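# Pull the bike from its floor rack and park it

## Task

Get the bike out of the floor rack, which is loose on the floor rather than fixed, and leave it standing on its own kickstand. When finished, the bike must not be in contact with any wall, furniture or loose item, including the rack. One or both robots may be used. Both robots must release the bike and back away, and neither may be toppled or left leaning. If the bike only stays in place because a robot is holding it, the goal is not met.

## Robot and tools

ROBOTS. Two identical Hello Robot Stretch 3 units, r1 and r2. Each has a two-wheel differential base with a small passive rear caster, a lift carriage on a vertical mast, and a telescoping arm that sticks out to the robot's RIGHT side. The base cannot strafe; to move the gripper forward or back you drive the base. The footprint is 0.33 m long by 0.34 m wide. Turning in place pivots about the point between the drive wheels, 0.05 m behind the front edge. With the arm retracted and wrist folded, the wrist protrudes up to 0.06 m beyond the right side and a spin sweeps a 0.28 m radius; an unfolded level wrist reaches further.

FRAMES. Base frame: origin on the floor midway between the drive wheels, x forward, y left, z up. Each robot reports everything in its own frames, so only images, lidar_m, wrist_depth_mm and head_depth_mm reveal where the two robots are relative to each other. hand_pose is in the base frame, at the point where closed fingertips meet; with all wrist joints at zero its x axis points up, y back toward the mast, z to the rear. Odometry frame = the base frame at scene start.

execute_actions. Argument actions: a list holding exactly one action, or empty (empty just returns state and images). The action is an object keyed by "r1" and/or "r2"; each robot's entry may contain:
- base: exactly one of {"translate_m": d}, a straight drive offset of d metres from the base's last reported position, forward positive, -1 to 1; or {"rotate_rad": d}, an in-place turn offset in radians, counter-clockwise (left) positive, -3.2 to 3.2.
- joints: absolute targets by name, in the robot's own joint space: lift_m 0 to 1.1 (arm height on mast); arm_m 0 to 0.52 (extension); wrist_yaw_rad -1.345 to 4.42 (0 along the arm, positive swings toward the front, 3.0 folds over the base); wrist_pitch_rad -1.57 to 0.451 (0 level, negative tips fingers down); wrist_roll_rad -2.911 to 2.911 (0 fingers side by side); gripper_m -0.089 to 0.179 (larger is wider; actual fingertip gap is smaller by about 0.007 when nearly shut and 0.025 when wide, zero below 0.007); head_pan_rad -3.953 to 1.73 (0 forward, positive left, -1.57 faces along the arm); head_tilt_rad -1.53 to 0.419 (negative down).
- contact_limits: {"arm_m": n}, n = motor effort percent 1 to 100 at which the arm motion halts with contact_stop; lower is gentler, too low halts immediately.
All motions in one action start together; each lasts at most 15 s. Omitted joints or robots may keep pushing toward earlier targets. An unknown key or out-of-range number rejects the whole call. Argument cameras: list from r1_head_camera, r1_nav_camera, r1_wrist_camera, r2_head_camera, r2_nav_camera, r2_wrist_camera, or "all"; omitted or null means all, [] means none. If a result reports a stop, later motion calls in the same reply are skipped.

wait: seconds 0 to 10; commands nothing and returns state and images.
zoom_image: camera (one of the six names) and region [x0, y0, x1, y1] in pixels of that camera's latest full image, top-left origin, at most 504 by 504.
finished_scene: scene = number of the scene being closed; irreversible, and the goal must hold afterwards.

RESULTS. joint_positions; base_status and joint_status: done, off_target (resting away from target, possibly still pushing), contact_stop, time_out, torque_fault (after the last three the old target is dropped). on_its_own describes uncommanded joints; "held at" is the held target, not the position. lidar_m: 12 distances in metres, 30-degree sectors starting straight ahead and going counter-clockwise (4th left, 7th behind, 10th right), plane 0.17 m above floor, range 0.15 to 12, "-" nothing seen; misses glass and thin legs, own body may block sectors 5, 6, 9, 10. wrist_depth_mm (45 to 1000) and head_depth_mm (280 to 4000, image sideways): 7x7 grids of median depth. base_odometry counts wheel turns (slip included); turned_by_wheels and turned_by_imu give rotation since last result; base_tilt in degrees, forward/right positive, with up to about 4 degrees fixed bias. motor_effort in percent with peak in brackets, biased and noisy; positive wheel effort pushes forward. The contact_limits line shows current, default and maximum. The pictures line names the returned images in order. Camera calibration lines give K, distortion and T_world_to_cam relative to the carrying robot's base frame.

PRACTICE. Full speed (0.30 m/s, 1.9 rad/s) only with the arm stowed: lift_m below 0.30, arm_m below 0.03, wrist_yaw_rad above 2.54; otherwise 0.10 m/s and 0.63 rad/s. Fold or unfold the wrist only with lift_m 0.32 to 0.95, pitch -0.4, roll near 0; when folded, lift can go down to 0.25. With yaw below -0.4 keep pitch at -0.5 or lower. To grip, command gripper_m below the object width; to release, open at least 0.02 above the touch value. Readings do not confirm a grasp. A stalled arm or lift goes slack until recommanded; base, wrist and head have no contact stop and keep pushing. Wrist servos shut off for 10 s after sustained strain.

AVOID. Any robot-to-robot press: once bases touch, even millimetres more is a hard press that ends the run. Two robots carrying one object travel slightly different distances (up to 2.5 cm per metre), which can tip them. Pushing on something rigid with the gripper above about 0.45 m, repeated pushes, driving while holding something fixed, or snagging furniture (worst in reverse) can tip a robot; if base_tilt leans, back off in small steps, free the gripper and lower lift_m to about 0.2. Don't drop, slam or let the bike or rack fall. Robots keep holding the last command while you deliberate.

Each tool is called after "Request:" as name(argument=value, ...) on one line, values as JSON.

## Session

Request:
execute_actions(actions=[])

Scene clock: 0.00 s.
r1.base_odometry: x=+0.000 y=+0.000 heading=+0.000 (m, m, rad; r1's odometry frame)
r1.turned_by_wheels: +0.000 (rad since the last result)
r1.turned_by_imu: +0.000 (rad since the last result)
r1.base_tilt: forward=-1.9 right=-1.8 (deg)
r1.lidar_m: 3.09 3.86 3.58 3.61 2.33 2.27 1.89 1.26 1.17 1.18 1.50 3.05
r1.head_depth_mm: 2005 2830 2839 2795 2864 2832 2351 / 2008 2886 2935 2980 2949 2863 2349 / 2008 2950 3002 3025 3052 2988 2335 / 2015 2993 3138 3133 3126 3137 2376 / 2023 2991 3324 3275 3186 3275 2372 / 2001 2983 3414 3359 3397 3355 2345 / 1999 2970 3566 3619 3554 3482 2364
r1.base_status: not commanded
r1.joint_positions: lift_m=+0.304 arm_m=+0.003 wrist_yaw_rad=+3.020 wrist_pitch_rad=-0.580 wrist_roll_rad=-0.016 gripper_m=+0.037 head_pan_rad=+0.017 head_tilt_rad=+0.010
r1.joint_status: not commanded
r1.motor_effort: left_wheel=+0 right_wheel=-1 lift_m=+35 arm_m=+0 wrist_yaw_rad=+1 wrist_pitch_rad=+5 wrist_roll_rad=+0 gripper_m=+0 head_pan_rad=+0 head_tilt_rad=+2 (%)
r1.hand_pose: x=+0.0031 y=+0.0518 z=+0.2818 quat_wxyz=(+0.242, +0.683, +0.163, +0.670) (m; r1's base frame)
r1.wrist_depth_mm: - - - - - - - / 921 894 875 857 836 805 781 / 715 725 687 703 680 666 664 / 619 607 597 579 578 566 557 / 521 526 - - 502 483 483 / 458 - - - 419 432 429 / - - - - 387 388 380
r2.base_odometry: x=+0.000 y=+0.000 heading=+0.000 (m, m, rad; r2's odometry frame)
r2.turned_by_wheels: +0.000 (rad since the last result)
r2.turned_by_imu: +0.000 (rad since the last result)
r2.base_tilt: forward=-0.3 right=+0.4 (deg)
r2.lidar_m: 1.30 1.58 1.55 1.66 2.46 3.54 2.54 1.89 3.51 1.58 1.23 1.22
r2.head_depth_mm: 1097 1107 1126 1144 1163 1178 1203 / 1170 1183 1207 1222 1235 1261 1288 / 1253 1274 1291 1325 1335 1366 1388 / 1341 1374 1384 1427 1435 1480 1508 / 1459 1485 1523 1542 1568 1605 1631 / 1581 1615 1652 1690 1734 1782 1783 / 1716 1747 1758 1780 1763 1778 1762
r2.base_status: not commanded
r2.joint_positions: lift_m=+0.547 arm_m=+0.002 wrist_yaw_rad=+3.041 wrist_pitch_rad=-0.402 wrist_roll_rad=+0.011 gripper_m=+0.037 head_pan_rad=-0.008 head_tilt_rad=-0.011
r2.joint_status: not commanded
r2.motor_effort: left_wheel=+0 right_wheel=+0 lift_m=+42 arm_m=+0 wrist_yaw_rad=+0 wrist_pitch_rad=+9 wrist_roll_rad=+0 gripper_m=-1 head_pan_rad=+1 head_tilt_rad=+1 (%)
r2.hand_pose: x=+0.0015 y=+0.0787 z=+0.5629 quat_wxyz=(+0.177, +0.702, +0.105, +0.681) (m; r2's base frame)
r2.wrist_depth_mm: - - - - - - - / - - - - - - - / - - - - - - - / - - - - - - - / 962 960 - 966 957 938 934 / 835 814 - 812 812 803 807 / 709 714 696 702 708 687 691
pictures: r1_head_camera (sideways: a quarter turn clockwise sets it upright), r1_nav_camera (sideways: a quarter turn counterclockwise sets it upright), r1_wrist_camera, r2_head_camera (sideways: a quarter turn clockwise sets it upright), r2_nav_camera (sideways: a quarter turn counterclockwise sets it upright), r2_wrist_camera
Images, in order (width x height): r1_head_camera 896x504, r1_nav_camera 672x504, r1_wrist_camera 644x364, r2_head_camera 896x504, r2_nav_camera 672x504, r2_wrist_camera 644x364.

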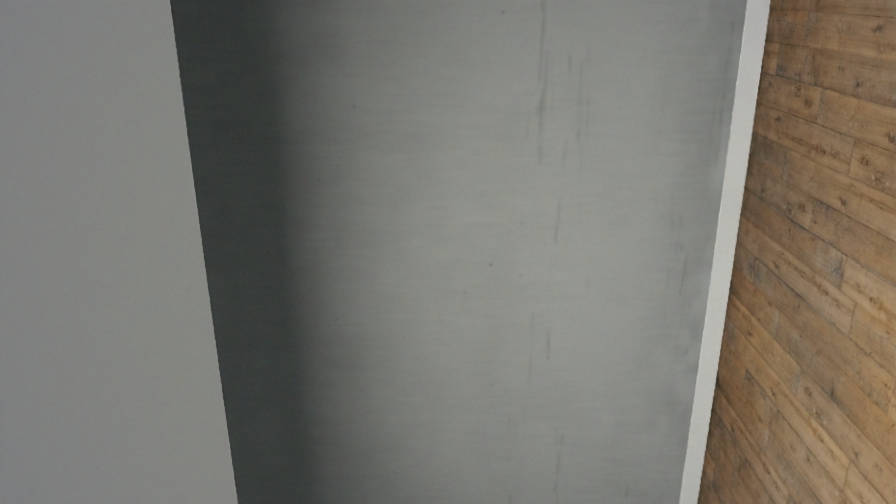

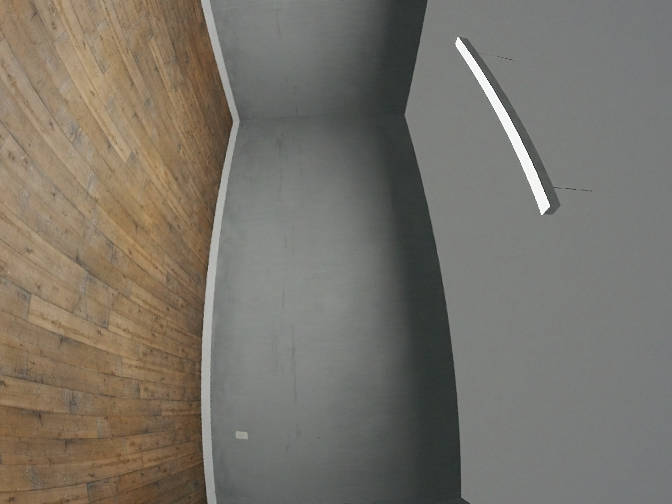

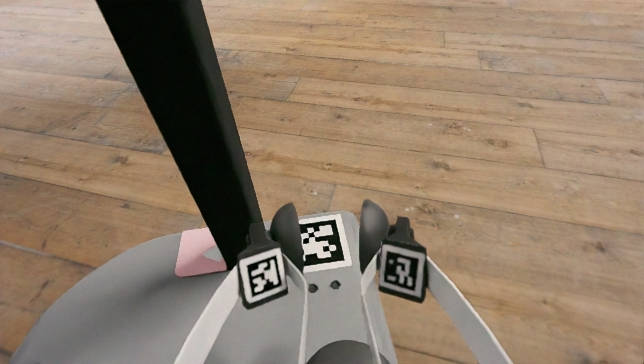

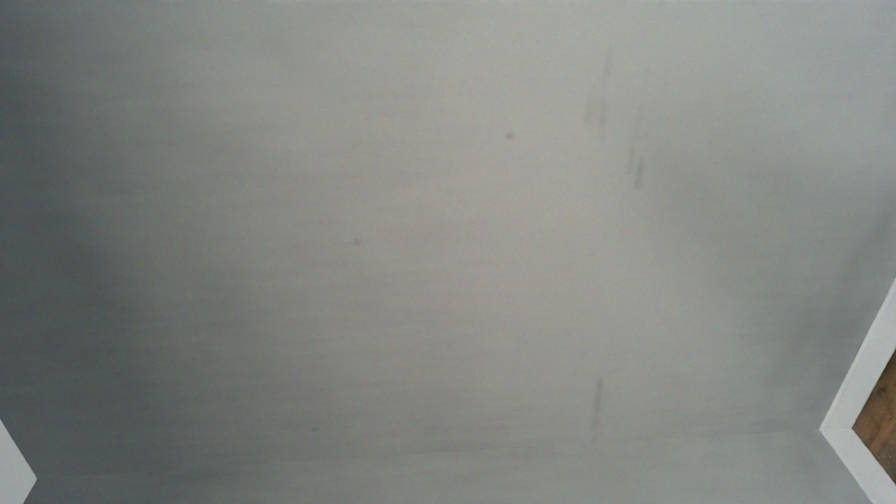

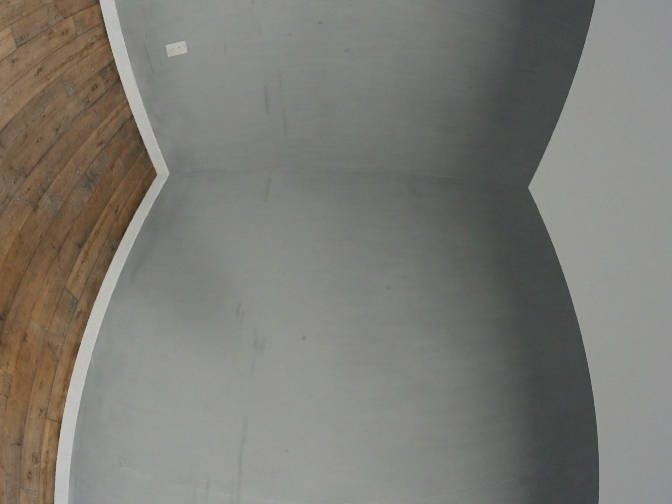

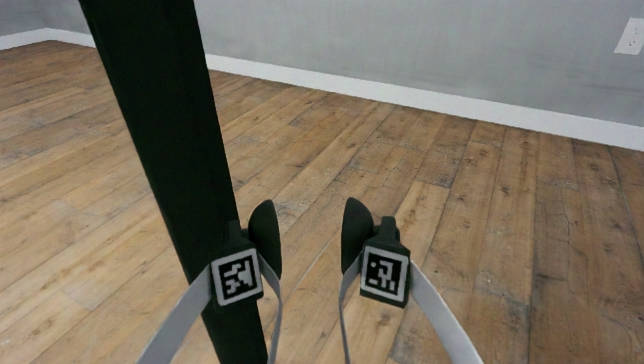

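Look behind.

Request:
execute_actions(actions=[{"r1":{"joints":{"head_pan_rad":-3.1,"head_tilt_rad":-0.5}},"r2":{"joints":{"head_pan_rad":-3.1,"head_tilt_rad":-0.5}}}], cameras=["r1_head_camera","r1_nav_camera","r2_head_camera","r2_nav_camera"])

Scene clock: 6.07 s.
r1.base_odometry: x=+0.000 y=+0.000 heading=+0.000 (m, m, rad; r1's odometry frame)
r1.turned_by_wheels: +0.000 (rad since the last result)
r1.turned_by_imu: +0.001 (rad since the last result)
r1.base_tilt: forward=-1.9 right=-1.8 (deg)
r1.lidar_m: 3.10 3.85 3.57 3.64 2.33 2.27 1.90 1.26 1.17 1.18 1.50 3.05
r1.head_depth_mm: - - - 2684 2005 1618 1346 / - - - 2645 1984 1612 1344 / 3287 3640 3688 2667 1998 1606 1340 / 2553 2803 3024 2613 1990 1613 1336 / 2121 2284 2495 2543 2011 1589 1337 / 1818 1931 2042 2196 1978 1606 1334 / 1576 1660 1768 1873 1889 1595 1327
r1.base_status: not commanded
r1.joint_positions: lift_m=+0.304 arm_m=+0.003 wrist_yaw_rad=+3.020 wrist_pitch_rad=-0.580 wrist_roll_rad=-0.016 gripper_m=+0.037 head_pan_rad=-3.093 head_tilt_rad=-0.494
r1.joint_status: all done
r1.motor_effort: left_wheel=+1(0) right_wheel=-1(0) lift_m=+35(35) arm_m=+0(0) wrist_yaw_rad=+0(0) wrist_pitch_rad=+5(5) wrist_roll_rad=+0(0) gripper_m=+1(0) head_pan_rad=-2(36) head_tilt_rad=-3(32) (%)
r1.hand_pose: x=+0.0031 y=+0.0518 z=+0.2818 quat_wxyz=(+0.242, +0.683, +0.163, +0.670) (m; r1's base frame)
r1.wrist_depth_mm: - - - - - - - / 910 878 882 850 836 801 779 / 728 720 689 688 675 663 649 / 613 605 584 579 570 571 558 / 530 531 - - 510 488 485 / 461 - - - 426 435 423 / - - - - 388 386 382
r2.base_odometry: x=+0.000 y=+0.000 heading=+0.000 (m, m, rad; r2's odometry frame)
r2.turned_by_wheels: +0.000 (rad since the last result)
r2.turned_by_imu: +0.001 (rad since the last result)
r2.base_tilt: forward=-0.3 right=+0.5 (deg)
r2.lidar_m: 1.30 1.58 1.55 1.67 2.45 3.54 2.52 1.89 3.51 1.58 1.24 1.22
r2.head_depth_mm: 2985 3266 3463 2465 1838 1471 1221 / 3192 3444 3614 2483 1860 1466 1225 / 3465 3751 3855 2482 1852 1473 1226 / 3668 - 3907 2512 1872 1485 1222 / 3927 - 3955 2500 1876 1483 1237 / - - - 2420 1878 1495 1237 / - - 3769 2355 1881 1503 1243
r2.base_status: not commanded
r2.joint_positions: lift_m=+0.547 arm_m=+0.002 wrist_yaw_rad=+3.041 wrist_pitch_rad=-0.402 wrist_roll_rad=+0.011 gripper_m=+0.037 head_pan_rad=-3.093 head_tilt_rad=-0.494
r2.joint_status: all done
r2.motor_effort: left_wheel=+0(0) right_wheel=+0(1) lift_m=+42(41) arm_m=+0(1) wrist_yaw_rad=+1(0) wrist_pitch_rad=+9(9) wrist_roll_rad=+0(0) gripper_m=-1(0) head_pan_rad=-3(42) head_tilt_rad=-2(27) (%)
r2.hand_pose: x=+0.0015 y=+0.0787 z=+0.5629 quat_wxyz=(+0.177, +0.702, +0.105, +0.681) (m; r2's base frame)
r2.wrist_depth_mm: - - - - - - - / - - - - - - - / - - - - - - - / - - - - - - - / 960 963 - 953 967 942 946 / 832 807 - 800 813 794 796 / 702 693 695 702 709 703 700
pictures: r1_head_camera (sideways: a quarter turn clockwise sets it upright), r1_nav_camera (sideways: a quarter turn counterclockwise sets it upright), r2_head_camera (sideways: a quarter turn clockwise sets it upright), r2_nav_camera (sideways: a quarter turn counterclockwise sets it upright)
camera_calibration (this result's frames):
r1_head_camera: T_world_to_cam=[[0.481252, 0.0357688, -0.875852, 1.15804], [0.0178327, -0.99936, -0.0310143, 0.0433448], [-0.876401, -0.000693102, -0.481582, 0.591716], [0, 0, 0, 1]] pos_world=[-0.0395007, 0.00230555, 1.30057]
r1_nav_camera: T_world_to_cam=[[-0.435989, 0.0268686, 0.899551, -1.12102], [-0.0564644, 0.996768, -0.0571392, 0.126824], [-0.898179, -0.0757046, -0.433063, 0.519216], [0, 0, 0, 1]] pos_world=[-0.0152424, -0.0569868, 1.24051]
r2_head_camera: T_world_to_cam=[[0.512163, -0.0251943, -0.858519, 1.13156], [0.0156332, -0.999131, 0.0386469, -0.0463222], [-0.858746, -0.0332149, -0.511324, 0.631956], [0, 0, 0, 1]] pos_world=[-0.0361319, 0.00321739, 1.29639]
r2_nav_camera: T_world_to_cam=[[-0.505423, -0.0623179, 0.860619, -1.08289], [-0.0888958, 0.995842, 0.0199029, 0.0278784], [-0.85828, -0.066446, -0.508861, 0.624471], [0, 0, 0, 1]] pos_world=[-0.00886888, -0.0537524, 1.24917]
Images, in order (width x height): r1_head_camera 896x504, r1_nav_camera 672x504, r2_head_camera 896x504, r2_nav_camera 672x504.

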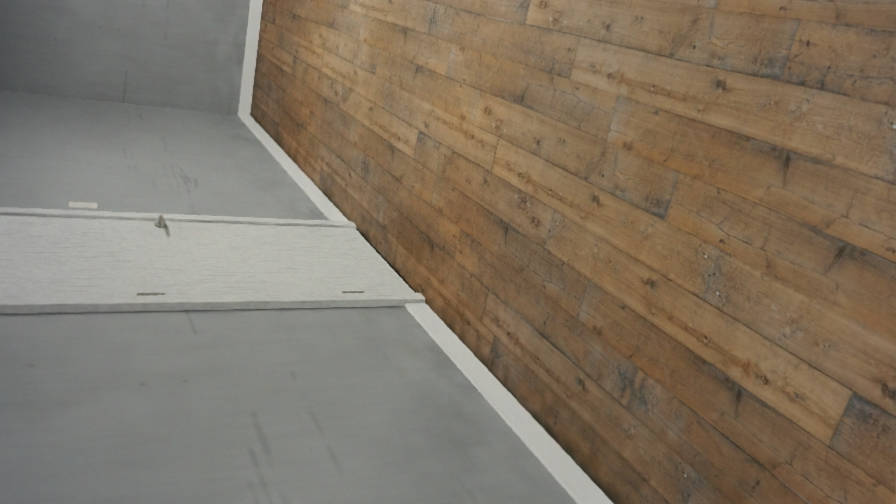

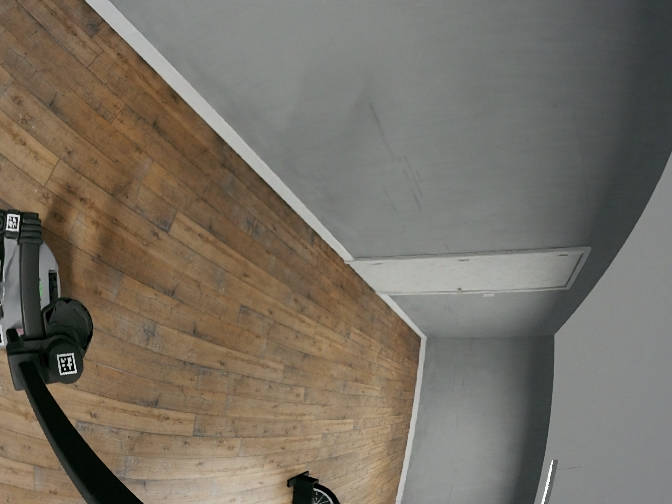

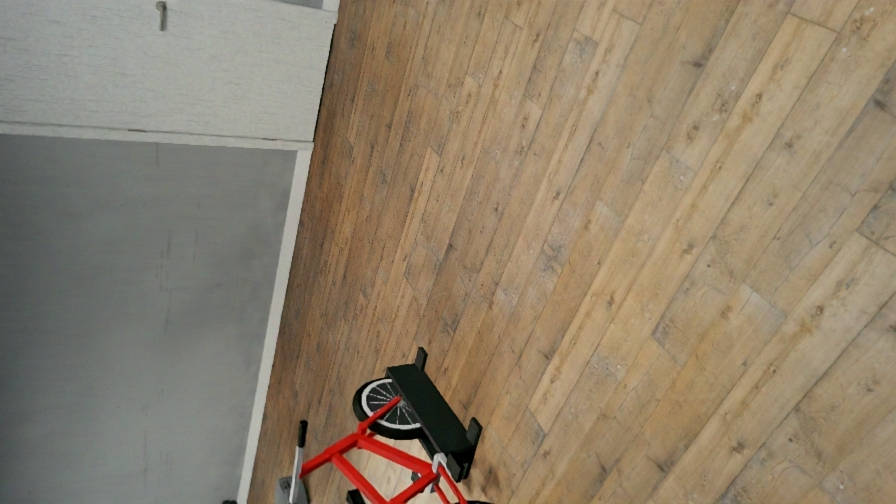

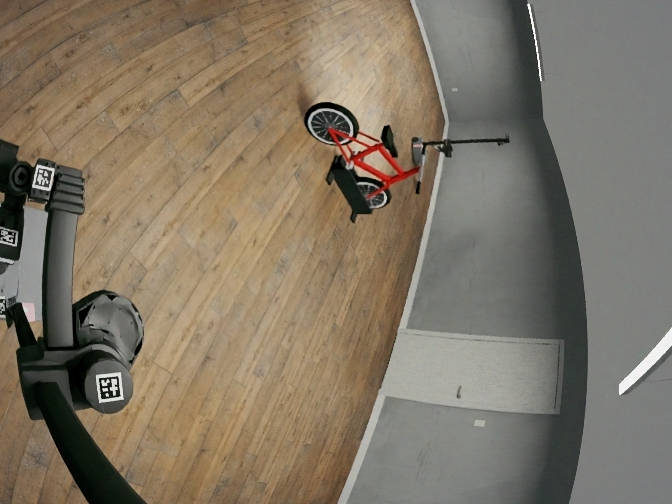

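Request:
execute_actions(actions=[{"r1":{"joints":{"head_pan_rad":1.7,"head_tilt_rad":-0.5}},"r2":{"joints":{"head_pan_rad":-2.6,"head_tilt_rad":-0.4}}}], cameras=["r1_head_camera","r1_nav_camera","r2_head_camera"])

Scene clock: 20.30 s.
r1.base_odometry: x=+0.000 y=+0.000 heading=+0.000 (m, m, rad; r1's odometry frame)
r1.turned_by_wheels: +0.000 (rad since the last result)
r1.turned_by_imu: +0.001 (rad since the last result)
r1.base_tilt: forward=-2.0 right=-1.9 (deg)
r1.lidar_m: 3.09 3.86 3.57 3.62 2.33 2.27 1.89 1.26 1.17 1.18 1.49 3.05
r1.head_depth_mm: 2987 3192 3468 2665 2015 1604 1347 / 3122 3301 3592 2634 1999 1602 1341 / 3224 3488 3716 2669 2001 1614 1337 / 3457 3664 3806 2659 1995 1596 1339 / 3547 3832 3852 2647 1972 1605 1334 / 3686 - 3949 2635 1980 1578 1324 / - - 3793 2613 1984 1600 -
r1.base_status: not commanded
r1.joint_positions: lift_m=+0.304 arm_m=+0.003 wrist_yaw_rad=+3.020 wrist_pitch_rad=-0.580 wrist_roll_rad=-0.016 gripper_m=+0.037 head_pan_rad=+1.693 head_tilt_rad=-0.494
r1.joint_status: all done
r1.motor_effort: left_wheel=+0(0) right_wheel=-1(1) lift_m=+35(35) arm_m=+0(0) wrist_yaw_rad=+1(0) wrist_pitch_rad=+5(5) wrist_roll_rad=+0(0) gripper_m=+0(0) head_pan_rad=+3(36) head_tilt_rad=-3(6) (%)
r1.hand_pose: x=+0.0031 y=+0.0518 z=+0.2818 quat_wxyz=(+0.242, +0.683, +0.163, +0.670) (m; r1's base frame)
r1.wrist_depth_mm: - - - - - - - / 894 877 850 838 828 788 798 / 709 729 699 703 683 682 646 / 604 603 583 582 576 563 560 / 519 528 - - 504 490 488 / 461 - - - 424 432 428 / - - - - 384 389 385
r2.base_odometry: x=+0.000 y=+0.000 heading=+0.000 (m, m, rad; r2's odometry frame)
r2.turned_by_wheels: +0.000 (rad since the last result)
r2.turned_by_imu: +0.001 (rad since the last result)
r2.base_tilt: forward=-0.4 right=+0.5 (deg)
r2.lidar_m: 1.30 1.58 1.56 1.66 2.45 3.55 2.53 1.89 3.52 1.58 1.24 1.22
r2.head_depth_mm: - - - 2907 2017 1572 1282 / - - - 2599 2054 1565 1290 / - - - 2481 2065 1580 1284 / - - - 2248 2090 1600 1289 / - - - 3003 2063 1606 1297 / - - - 3038 2109 1604 1303 / - - - 3040 2122 1612 1309
r2.base_status: not commanded
r2.joint_positions: lift_m=+0.547 arm_m=+0.002 wrist_yaw_rad=+3.041 wrist_pitch_rad=-0.402 wrist_roll_rad=+0.011 gripper_m=+0.037 head_pan_rad=-2.607 head_tilt_rad=-0.409
r2.joint_status: all done
r2.motor_effort: left_wheel=+0(0) right_wheel=+1(0) lift_m=+42(41) arm_m=-1(1) wrist_yaw_rad=+0(0) wrist_pitch_rad=+9(9) wrist_roll_rad=+0(1) gripper_m=-1(1) head_pan_rad=+4(33) head_tilt_rad=+3(13) (%)
r2.hand_pose: x=+0.0015 y=+0.0787 z=+0.5629 quat_wxyz=(+0.177, +0.702, +0.105, +0.681) (m; r2's base frame)
r2.wrist_depth_mm: - - - - - - - / - - - - - - - / - - - - - - - / - - - - - - - / 958 941 - 966 971 925 950 / 810 818 - 827 805 807 798 / 722 709 701 700 693 702 699
pictures: r1_head_camera (sideways: a quarter turn clockwise sets it upright), r1_nav_camera (sideways: a quarter turn counterclockwise sets it upright), r2_head_camera (sideways: a quarter turn clockwise sets it upright)
camera_calibration (this result's frames):
r1_head_camera: T_world_to_cam=[[0.0708391, -0.477352, -0.875852, 1.16054], [-0.995385, -0.0908099, -0.0310143, 0.0495255], [-0.0647313, 0.874007, -0.481582, 0.586765], [0, 0, 0, 1]] pos_world=[0.00506728, 0.0456473, 1.30057]
r1_nav_camera: T_world_to_cam=[[-0.00506172, 0.436787, 0.899551, -1.12365], [0.989978, 0.129149, -0.0571392, 0.120441], [-0.141134, 0.890246, -0.433063, 0.514598], [0, 0, 0, 1]] pos_world=[-0.052294, 0.0171212, 1.24051]
r2_head_camera: T_world_to_cam=[[0.400551, 0.178762, -0.898667, 1.18461], [0.483034, -0.874626, 0.0413166, -0.0526534], [-0.778612, -0.450636, -0.436681, 0.534342], [0, 0, 0, 1]] pos_world=[-0.0330188, -0.0170216, 1.30008]
Images, in order (width x height): r1_head_camera 896x504, r1_nav_camera 672x504, r2_head_camera 896x504.

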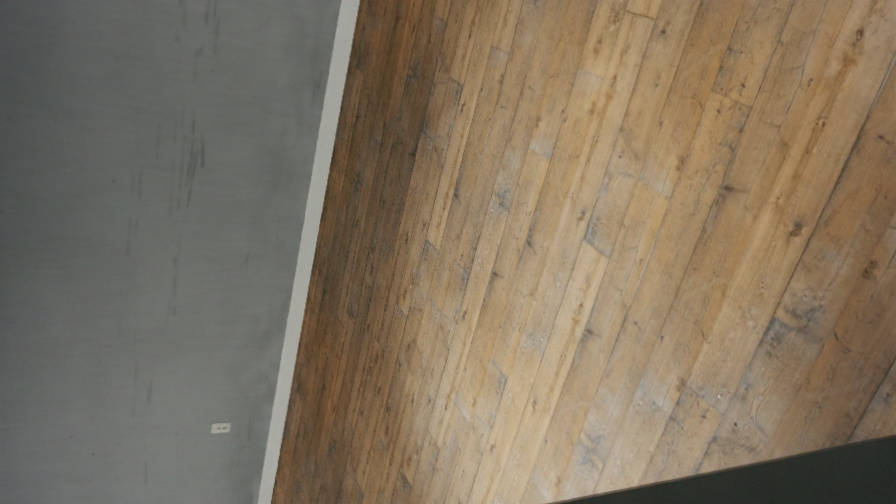

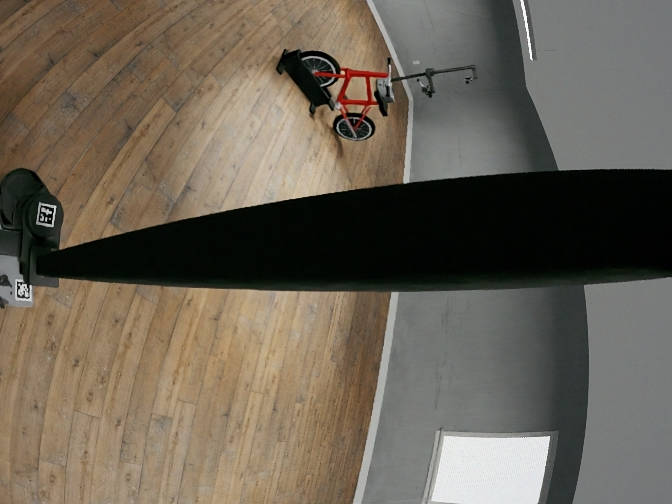

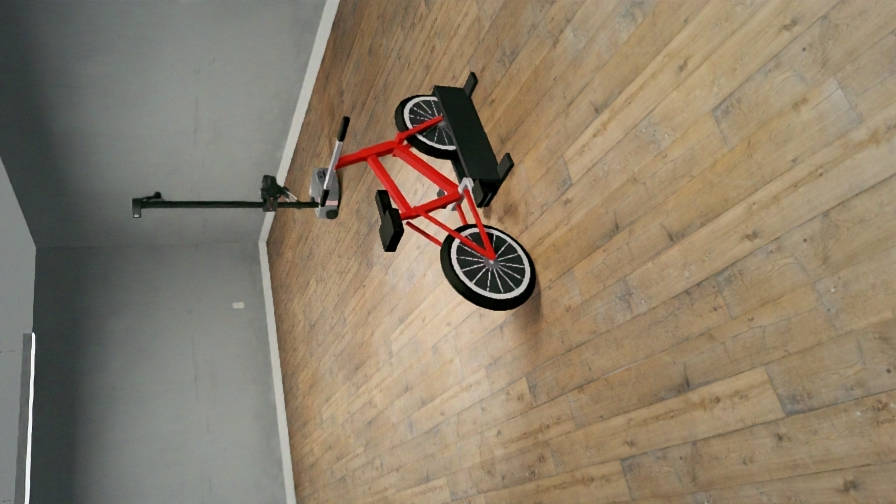

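Request:
execute_actions(actions=[{"r2":{"base":{"rotate_rad":0.09},"joints":{"lift_m":0.27}}}], cameras=[])

Request:
execute_actions(actions=[{"r2":{"base":{"translate_m":-1}}}], cameras=[])

Request:
execute_actions(actions=[{"r2":{"base":{"translate_m":-0.7}}}], cameras=[])

Request:
execute_actions(actions=[{"r2":{"base":{"rotate_rad":-0.43},"joints":{"head_pan_rad":-1.57,"head_tilt_rad":-0.75}}}], cameras=["r2_head_camera","r2_nav_camera"])

Scene clock: 47.97 s.
r1.base_odometry: x=+0.000 y=+0.000 heading=+0.000 (m, m, rad; r1's odometry frame)
r1.turned_by_wheels: +0.000 (rad since the last result)
r1.turned_by_imu: +0.001 (rad since the last result)
r1.base_tilt: forward=-2.0 right=-1.9 (deg)
r1.lidar_m: 3.10 3.85 3.58 3.61 2.33 2.27 1.89 1.26 1.17 1.18 1.50 3.05
r1.head_depth_mm: 2968 3204 3409 2663 2021 1606 1331 / 3135 3362 3575 2689 2023 1607 1323 / 3257 3533 3669 2637 1999 1606 1343 / 3401 3681 3793 2623 2006 1604 1330 / 3559 3820 3797 2641 1991 1593 1333 / 3737 - 3814 2614 1980 1589 1332 / - - 3769 2622 1985 1622 -
r1.base_status: not commanded
r1.joint_positions: lift_m=+0.304 arm_m=+0.003 wrist_yaw_rad=+3.020 wrist_pitch_rad=-0.580 wrist_roll_rad=-0.016 gripper_m=+0.037 head_pan_rad=+1.693 head_tilt_rad=-0.494
r1.joint_status: not commanded
r1.motor_effort: left_wheel=+0(0) right_wheel=+0(0) lift_m=+35(35) arm_m=+0(0) wrist_yaw_rad=+1(1) wrist_pitch_rad=+5(5) wrist_roll_rad=+0(0) gripper_m=+1(1) head_pan_rad=+3(3) head_tilt_rad=-3(3) (%)
r1.hand_pose: x=+0.0031 y=+0.0518 z=+0.2818 quat_wxyz=(+0.242, +0.683, +0.163, +0.670) (m; r1's base frame)
r1.wrist_depth_mm: - - - - - - - / 920 862 871 853 830 827 796 / 737 724 707 701 683 675 660 / 612 596 585 582 574 569 556 / 527 526 - - 503 487 489 / 461 - - - 424 431 425 / - - - - 387 388 384
r2.base_odometry: x=+0.000 y=+0.000 heading=+0.090 (m, m, rad; r2's odometry frame)
r2.turned_by_wheels: +0.090 (rad since the last result)
r2.turned_by_imu: +0.091 (rad since the last result)
r2.base_tilt: forward=-0.3 right=+0.4 (deg)
r2.lidar_m: 1.35 1.56 1.56 1.73 2.76 3.53 2.32 1.89 2.84 1.48 1.22 1.22
r2.head_depth_mm: - - - 2575 2030 1559 1286 / - - - 2436 2024 1573 1285 / - - - 2274 2062 1578 1292 / - - - 2934 2066 1590 1295 / - - - 3009 2083 1595 1299 / - - - 2967 2097 1606 1307 / - - - 3023 2107 1611 1312
r2.base_status: done
r2.joint_positions: lift_m=+0.271 arm_m=+0.002 wrist_yaw_rad=+3.041 wrist_pitch_rad=-0.402 wrist_roll_rad=+0.011 gripper_m=+0.037 head_pan_rad=-2.607 head_tilt_rad=-0.409
r2.joint_status: all done
r2.motor_effort: left_wheel=-2(5) right_wheel=+4(8) lift_m=+23(37) arm_m=+0(1) wrist_yaw_rad=+0(1) wrist_pitch_rad=+9(9) wrist_roll_rad=+0(0) gripper_m=-1(1) head_pan_rad=+3(4) head_tilt_rad=+3(3) (%)
r2.hand_pose: x=+0.0015 y=+0.0787 z=+0.2869 quat_wxyz=(+0.177, +0.702, +0.105, +0.681) (m; r2's base frame)
r2.wrist_depth_mm: - - - - - - - / - - - - - - - / 894 879 865 874 891 871 855 / 698 690 711 693 686 686 675 / 569 567 - 563 572 564 554 / 483 500 - - 480 474 476 / - - - - 415 418 418
pictures: none
No camera images: the call's "cameras" was empty. Leave "cameras" out to get every camera's image.

Scene clock: 52.90 s.
r1.base_odometry: x=+0.000 y=+0.000 heading=+0.000 (m, m, rad; r1's odometry frame)
r1.turned_by_wheels: +0.000 (rad since the last result)
r1.turned_by_imu: +0.001 (rad since the last result)
r1.base_tilt: forward=-1.9 right=-1.8 (deg)
r1.lidar_m: 3.10 3.88 3.57 3.62 2.33 2.27 1.89 1.26 1.17 1.18 1.50 3.06
r1.head_depth_mm: 3015 3221 3419 2674 2003 1603 1342 / 3093 3404 3574 2640 2004 1598 1343 / 3260 3497 3677 2631 2000 1600 1342 / 3390 3656 3885 2659 1988 1609 1345 / 3537 3803 3858 2632 1967 1596 1330 / 3695 - 3887 2624 1985 1589 1335 / - - 3825 2625 1989 1612 -
r1.base_status: not commanded
r1.joint_positions: lift_m=+0.304 arm_m=+0.003 wrist_yaw_rad=+3.020 wrist_pitch_rad=-0.580 wrist_roll_rad=-0.016 gripper_m=+0.037 head_pan_rad=+1.693 head_tilt_rad=-0.494
r1.joint_status: not commanded
r1.motor_effort: left_wheel=+0(1) right_wheel=-1(1) lift_m=+35(35) arm_m=+0(0) wrist_yaw_rad=+0(0) wrist_pitch_rad=+5(4) wrist_roll_rad=+0(0) gripper_m=+0(1) head_pan_rad=+3(3) head_tilt_rad=-3(3) (%)
r1.hand_pose: x=+0.0031 y=+0.0518 z=+0.2818 quat_wxyz=(+0.242, +0.683, +0.163, +0.670) (m; r1's base frame)
r1.wrist_depth_mm: - - - - - - - / 907 870 846 856 819 805 816 / 729 703 700 685 670 665 666 / 607 598 584 590 577 564 557 / 518 526 - - 505 490 486 / 463 - - - 426 432 433 / - - - - 387 385 384
r2.base_odometry: x=-0.996 y=-0.090 heading=+0.090 (m, m, rad; r2's odometry frame)
r2.turned_by_wheels: +0.000 (rad since the last result)
r2.turned_by_imu: -0.004 (rad since the last result)
r2.base_tilt: forward=-0.3 right=+0.5 (deg)
r2.lidar_m: 2.19 2.21 2.20 2.44 2.81 2.78 3.10 1.18 1.15 2.41 1.98 1.98
r2.head_depth_mm: 3739 3839 - 2893 2036 1574 1278 / - - - 2891 1839 1570 1278 / - - - 2953 1692 1583 1284 / - - - 2789 1684 1592 1288 / - - - 2925 1479 1514 1298 / - - - 3019 2031 1464 1307 / - - - 3007 2110 1461 1312
r2.base_status: done
r2.joint_positions: lift_m=+0.271 arm_m=+0.002 wrist_yaw_rad=+3.041 wrist_pitch_rad=-0.402 wrist_roll_rad=+0.011 gripper_m=+0.037 head_pan_rad=-2.607 head_tilt_rad=-0.408
r2.joint_status: not commanded
r2.motor_effort: left_wheel=-1(7) right_wheel=+2(6) lift_m=+23(23) arm_m=+0(1) wrist_yaw_rad=+1(0) wrist_pitch_rad=+9(9) wrist_roll_rad=+0(0) gripper_m=-1(0) head_pan_rad=+3(4) head_tilt_rad=+3(3) (%)
r2.hand_pose: x=+0.0015 y=+0.0787 z=+0.2868 quat_wxyz=(+0.177, +0.702, +0.106, +0.681) (m; r2's base frame)
r2.wrist_depth_mm: - - - - - - - / - - - - - - - / 900 869 866 875 856 848 851 / 691 695 706 683 684 687 676 / 577 571 - 568 574 558 558 / 488 494 - - 473 475 476 / - - - - 417 414 412
pictures: none
No camera images: the call's "cameras" was empty. Leave "cameras" out to get every camera's image.

Scene clock: 56.93 s.
r1.base_odometry: x=+0.000 y=+0.000 heading=+0.000 (m, m, rad; r1's odometry frame)
r1.turned_by_wheels: +0.000 (rad since the last result)
r1.turned_by_imu: +0.001 (rad since the last result)
r1.base_tilt: forward=-2.0 right=-1.9 (deg)
r1.lidar_m: 3.11 3.87 3.58 3.63 2.33 2.27 1.90 1.26 1.17 1.18 1.50 3.07
r1.head_depth_mm: 3012 3179 3413 2711 2010 1614 1343 / 3143 3339 3545 2679 2025 1602 1343 / 3225 3572 3660 2656 2016 1613 1348 / 3436 3678 3858 2635 1999 1595 1334 / 3623 3861 3926 2637 1976 1603 1334 / 3742 - 3867 2611 2004 1584 1330 / - - 3835 2615 1963 1613 -
r1.base_status: not commanded
r1.joint_positions: lift_m=+0.304 arm_m=+0.003 wrist_yaw_rad=+3.020 wrist_pitch_rad=-0.580 wrist_roll_rad=-0.016 gripper_m=+0.037 head_pan_rad=+1.693 head_tilt_rad=-0.494
r1.joint_status: not commanded
r1.motor_effort: left_wheel=+0(1) right_wheel=-1(1) lift_m=+35(35) arm_m=+0(0) wrist_yaw_rad=+0(0) wrist_pitch_rad=+4(5) wrist_roll_rad=+0(0) gripper_m=+1(0) head_pan_rad=+3(3) head_tilt_rad=-4(3) (%)
r1.hand_pose: x=+0.0031 y=+0.0518 z=+0.2818 quat_wxyz=(+0.242, +0.683, +0.163, +0.670) (m; r1's base frame)
r1.wrist_depth_mm: - - - - - - - / 912 882 849 832 802 811 803 / 722 720 702 697 669 665 645 / 603 592 587 580 565 562 559 / 521 531 - - 504 483 485 / 466 - - - 425 433 425 / - - - - 393 387 377
r2.base_odometry: x=-1.693 y=-0.152 heading=+0.090 (m, m, rad; r2's odometry frame)
r2.turned_by_wheels: +0.000 (rad since the last result)
r2.turned_by_imu: -0.003 (rad since the last result)
r2.base_tilt: forward=-0.4 right=+0.5 (deg)
r2.lidar_m: 2.78 2.66 2.65 2.76 2.27 2.23 2.51 0.81 0.80 0.82 2.52 2.51
r2.head_depth_mm: 2962 3013 3285 2891 2028 1569 1278 / 3417 3648 3803 2898 2050 1570 1280 / - - - 2912 2046 1585 1281 / - - - 2944 2075 1258 1238 / - - - 2989 2098 1601 1177 / - - - 3012 2102 1049 1127 / - - - 3094 2003 1523 1131
r2.base_status: done
r2.joint_positions: lift_m=+0.271 arm_m=+0.002 wrist_yaw_rad=+3.041 wrist_pitch_rad=-0.402 wrist_roll_rad=+0.011 gripper_m=+0.037 head_pan_rad=-2.607 head_tilt_rad=-0.408
r2.joint_status: not commanded
r2.motor_effort: left_wheel=-1(7) right_wheel=+2(7) lift_m=+23(23) arm_m=+0(1) wrist_yaw_rad=-1(1) wrist_pitch_rad=+9(9) wrist_roll_rad=+0(0) gripper_m=-1(1) head_pan_rad=+4(4) head_tilt_rad=+3(3) (%)
r2.hand_pose: x=+0.0015 y=+0.0787 z=+0.2868 quat_wxyz=(+0.177, +0.702, +0.106, +0.681) (m; r2's base frame)
r2.wrist_depth_mm: - - - - - - - / - - - - - - - / 905 881 873 860 862 867 873 / 694 691 704 682 682 664 673 / 570 570 - 565 568 567 559 / 485 500 - - 480 479 476 / - - - - 413 415 416
pictures: none
No camera images: the call's "cameras" was empty. Leave "cameras" out to get every camera's image.

Scene clock: 58.27 s.
r1.base_odometry: x=+0.000 y=+0.000 heading=+0.000 (m, m, rad; r1's odometry frame)
r1.turned_by_wheels: +0.000 (rad since the last result)
r1.turned_by_imu: +0.000 (rad since the last result)
r1.base_tilt: forward=-1.9 right=-1.8 (deg)
r1.lidar_m: 3.10 3.86 3.58 3.64 2.32 2.27 1.89 1.26 1.17 1.19 1.49 3.05
r1.head_depth_mm: 2972 3232 3413 2670 2002 1616 1341 / 3120 3358 3541 2668 2005 1616 1345 / 3308 3522 3689 2664 2013 1596 1338 / 3369 3634 3748 2667 1994 1596 1342 / 3540 3805 3843 2626 1973 1596 1337 / 3718 - 3817 2612 1984 1591 1331 / - - 3818 2607 1989 1614 -
r1.base_status: not commanded
r1.joint_positions: lift_m=+0.304 arm_m=+0.003 wrist_yaw_rad=+3.020 wrist_pitch_rad=-0.580 wrist_roll_rad=-0.016 gripper_m=+0.037 head_pan_rad=+1.693 head_tilt_rad=-0.494
r1.joint_status: not commanded
r1.motor_effort: left_wheel=+0(0) right_wheel=+0(0) lift_m=+35(35) arm_m=+0(0) wrist_yaw_rad=+0(0) wrist_pitch_rad=+4(5) wrist_roll_rad=+1(1) gripper_m=+1(1) head_pan_rad=+3(4) head_tilt_rad=-3(3) (%)
r1.hand_pose: x=+0.0031 y=+0.0518 z=+0.2818 quat_wxyz=(+0.242, +0.683, +0.163, +0.670) (m; r1's base frame)
r1.wrist_depth_mm: - - - - - - - / 907 863 874 854 836 825 782 / 724 722 721 685 664 685 658 / 612 613 585 585 568 568 559 / 516 527 - - 502 490 482 / 456 - - - 429 429 424 / - - - - 390 386 382
r2.base_odometry: x=-1.693 y=-0.152 heading=-0.340 (m, m, rad; r2's odometry frame)
r2.turned_by_wheels: -0.430 (rad since the last result)
r2.turned_by_imu: -0.427 (rad since the last result)
r2.base_tilt: forward=-0.4 right=+0.4 (deg)
r2.lidar_m: 2.51 2.93 2.65 2.65 2.59 2.24 2.24 2.63 0.80 0.82 0.85 2.51
r2.head_depth_mm: - 3081 2266 1794 1264 1261 1106 / - 3048 2270 1660 1289 1269 1110 / - 3095 2272 1694 1352 1272 1112 / - 3127 2303 1662 1386 1279 1110 / - 3135 2308 1112 1400 1288 1114 / - 3154 2320 1808 1366 1282 1115 / - 3166 2322 1840 1442 1283 1120
r2.base_status: done
r2.joint_positions: lift_m=+0.271 arm_m=+0.002 wrist_yaw_rad=+3.041 wrist_pitch_rad=-0.402 wrist_roll_rad=+0.011 gripper_m=+0.037 head_pan_rad=-1.577 head_tilt_rad=-0.741
r2.joint_status: all done
r2.motor_effort: left_wheel=+1(7) right_wheel=-2(8) lift_m=+24(23) arm_m=+0(0) wrist_yaw_rad=+0(0) wrist_pitch_rad=+9(9) wrist_roll_rad=+0(0) gripper_m=-1(0) head_pan_rad=+4(44) head_tilt_rad=-3(20) (%)
r2.hand_pose: x=+0.0015 y=+0.0787 z=+0.2868 quat_wxyz=(+0.177, +0.702, +0.106, +0.681) (m; r2's base frame)
r2.wrist_depth_mm: - - - - - - - / - - - - - - - / 890 869 869 878 872 859 847 / 683 691 692 684 685 672 686 / 569 571 - 568 577 561 560 / 487 496 - - 479 471 475 / - - - - 414 416 418
pictures: r2_head_camera (sideways: a quarter turn clockwise sets it upright), r2_nav_camera (sideways: a quarter turn counterclockwise sets it upright)
camera_calibration (this result's frames):
r2_head_camera: T_world_to_cam=[[0.0546946, 0.704596, -0.707497, 0.937489], [0.998415, -0.0480245, 0.029357, -0.0402117], [-0.0132924, -0.707981, -0.706106, 0.880187], [0, 0, 0, 1]] pos_world=[0.00057215, -0.0393269, 1.28596]
r2_nav_camera: T_world_to_cam=[[0.0330524, -0.703289, 0.710136, -0.89001], [-0.999255, -0.0374078, 0.00946201, 0.0470292], [0.0199101, -0.709919, -0.704001, 0.872969], [0, 0, 0, 1]] pos_world=[0.0590303, -0.00443744, 1.24615]
Images, in order (width x height): r2_head_camera 896x504, r2_nav_camera 672x504.

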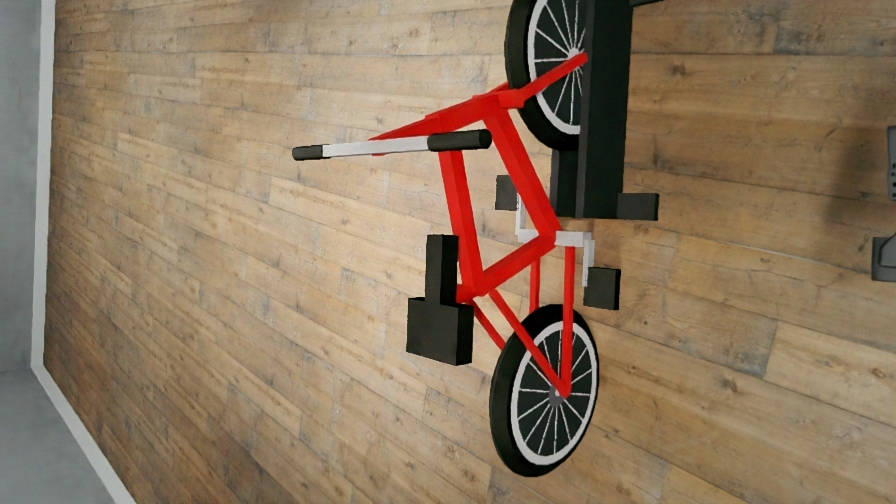

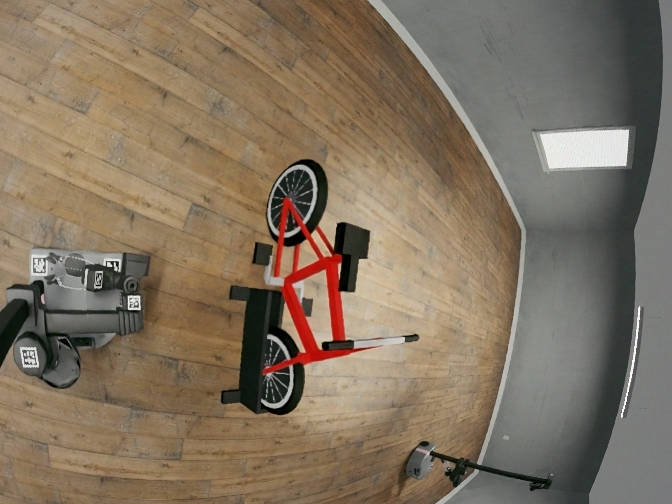

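Request:
execute_actions(actions=[{"r1":{"base":{"rotate_rad":2.05},"joints":{"lift_m":0.27,"head_pan_rad":0.5,"head_tilt_rad":-0.5}}}], cameras=["r1_head_camera","r1_nav_camera"])

Scene clock: 73.03 s.
r1.base_odometry: x=+0.000 y=+0.000 heading=+2.050 (m, m, rad; r1's odometry frame)
r1.turned_by_wheels: +2.050 (rad since the last result)
r1.turned_by_imu: +2.067 (rad since the last result)
r1.base_tilt: forward=-2.1 right=-1.8 (deg)
r1.lidar_m: 2.42 2.27 2.04 1.29 1.17 1.17 1.43 2.76 3.08 3.74 3.58 3.59
r1.head_depth_mm: - - 3221 2656 1986 1612 1336 / - - 3508 2545 2013 1599 1333 / - - 3635 2439 2001 1606 1333 / - - 3471 2644 1985 1593 1340 / - - 3763 2602 1985 1595 1329 / - - 3891 2618 1983 1590 1322 / - - 3790 2600 1967 1593 1324
r1.base_status: done
r1.joint_positions: lift_m=+0.270 arm_m=+0.003 wrist_yaw_rad=+3.020 wrist_pitch_rad=-0.580 wrist_roll_rad=-0.016 gripper_m=+0.037 head_pan_rad=+0.507 head_tilt_rad=-0.494
r1.joint_status: all done
r1.motor_effort: left_wheel=-2(12) right_wheel=+2(10) lift_m=+27(31) arm_m=+0(0) wrist_yaw_rad=+0(0) wrist_pitch_rad=+5(5) wrist_roll_rad=+0(0) gripper_m=-1(1) head_pan_rad=-3(34) head_tilt_rad=-3(6) (%)
r1.hand_pose: x=+0.0031 y=+0.0517 z=+0.2484 quat_wxyz=(+0.242, +0.683, +0.163, +0.670) (m; r1's base frame)
r1.wrist_depth_mm: 887 - - - 970 949 938 / 821 791 789 794 781 754 733 / 670 657 646 647 616 614 611 / 556 545 541 555 527 515 508 / 481 - - - 469 445 444 / - - - - - 400 390 / - - - - 362 355 354
r2.base_odometry: x=-1.693 y=-0.152 heading=-0.340 (m, m, rad; r2's odometry frame)
r2.turned_by_wheels: +0.000 (rad since the last result)
r2.turned_by_imu: +0.001 (rad since the last result)
r2.base_tilt: forward=-0.3 right=+0.5 (deg)
r2.lidar_m: 2.51 2.92 2.65 2.65 2.59 2.23 2.24 2.62 0.80 0.82 0.84 2.51
r2.head_depth_mm: - 3046 2289 1797 1257 1266 1107 / - 3101 2246 1647 1288 1275 1111 / - 3097 2292 1689 1357 1266 1110 / - 3123 2259 1654 1395 1271 1114 / - 3084 2318 1107 1396 1281 1113 / - 3160 2324 1809 1374 1274 1126 / - 3150 2324 1821 1439 1291 1116
r2.base_status: not commanded
r2.joint_positions: lift_m=+0.271 arm_m=+0.002 wrist_yaw_rad=+3.041 wrist_pitch_rad=-0.402 wrist_roll_rad=+0.011 gripper_m=+0.037 head_pan_rad=-1.577 head_tilt_rad=-0.741
r2.joint_status: not commanded
r2.motor_effort: left_wheel=+1(1) right_wheel=-2(2) lift_m=+23(24) arm_m=+0(0) wrist_yaw_rad=+1(0) wrist_pitch_rad=+9(9) wrist_roll_rad=+0(0) gripper_m=-1(0) head_pan_rad=+4(4) head_tilt_rad=-3(3) (%)
r2.hand_pose: x=+0.0015 y=+0.0787 z=+0.2868 quat_wxyz=(+0.177, +0.702, +0.106, +0.681) (m; r2's base frame)
r2.wrist_depth_mm: - - - - - - - / - - - - - - - / 876 889 854 861 861 884 855 / 691 694 702 673 693 678 683 / 577 570 - 566 570 565 558 / 483 499 - - 477 480 480 / - - - - 413 420 414
pictures: r1_head_camera (sideways: a quarter turn clockwise sets it upright), r1_nav_camera (sideways: a quarter turn counterclockwise sets it upright)
camera_calibration (this result's frames):
r1_head_camera: T_world_to_cam=[[-0.416315, -0.245288, -0.875509, 1.16306], [-0.458131, 0.888343, -0.0310363, 0.0462768], [0.785364, 0.388177, -0.482205, 0.582389], [0, 0, 0, 1]] pos_world=[0.0480147, 0.0181058, 1.30054]
r1_nav_camera: T_world_to_cam=[[0.403448, 0.169097, 0.899242, -1.12574], [0.491575, -0.868958, -0.0571447, 0.123488], [0.77174, 0.4651, -0.433704, 0.509864], [0, 0, 0, 1]] pos_world=[-0.0000090907, 0.0605274, 1.2405]
Images, in order (width x height): r1_head_camera 896x504, r1_nav_camera 672x504.

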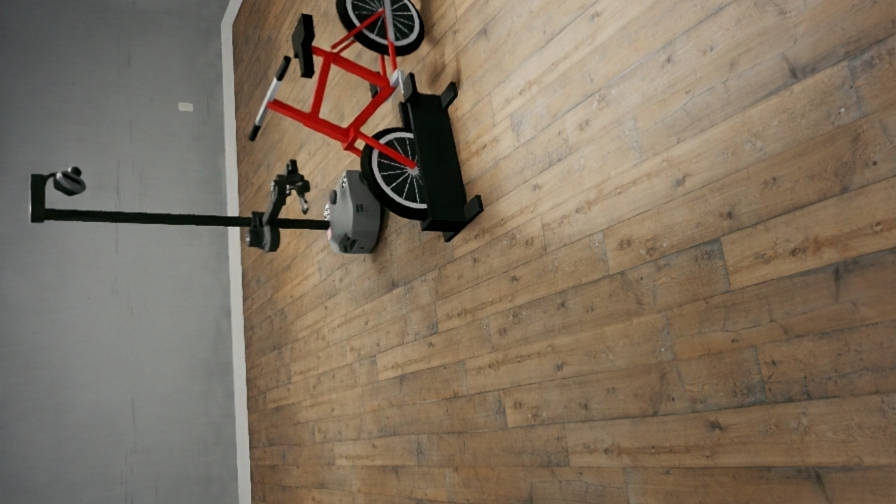

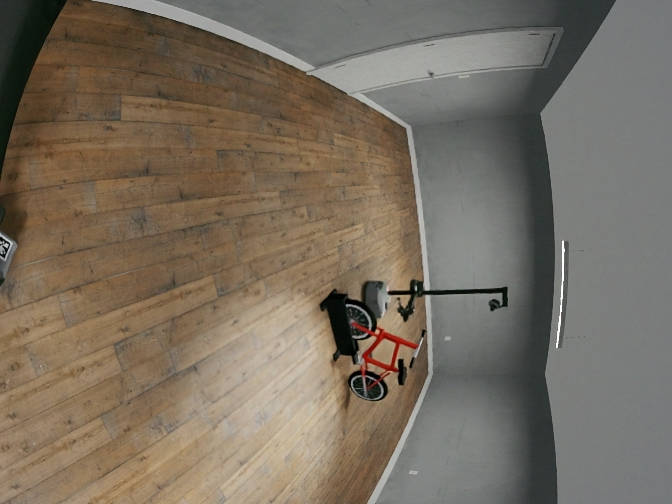

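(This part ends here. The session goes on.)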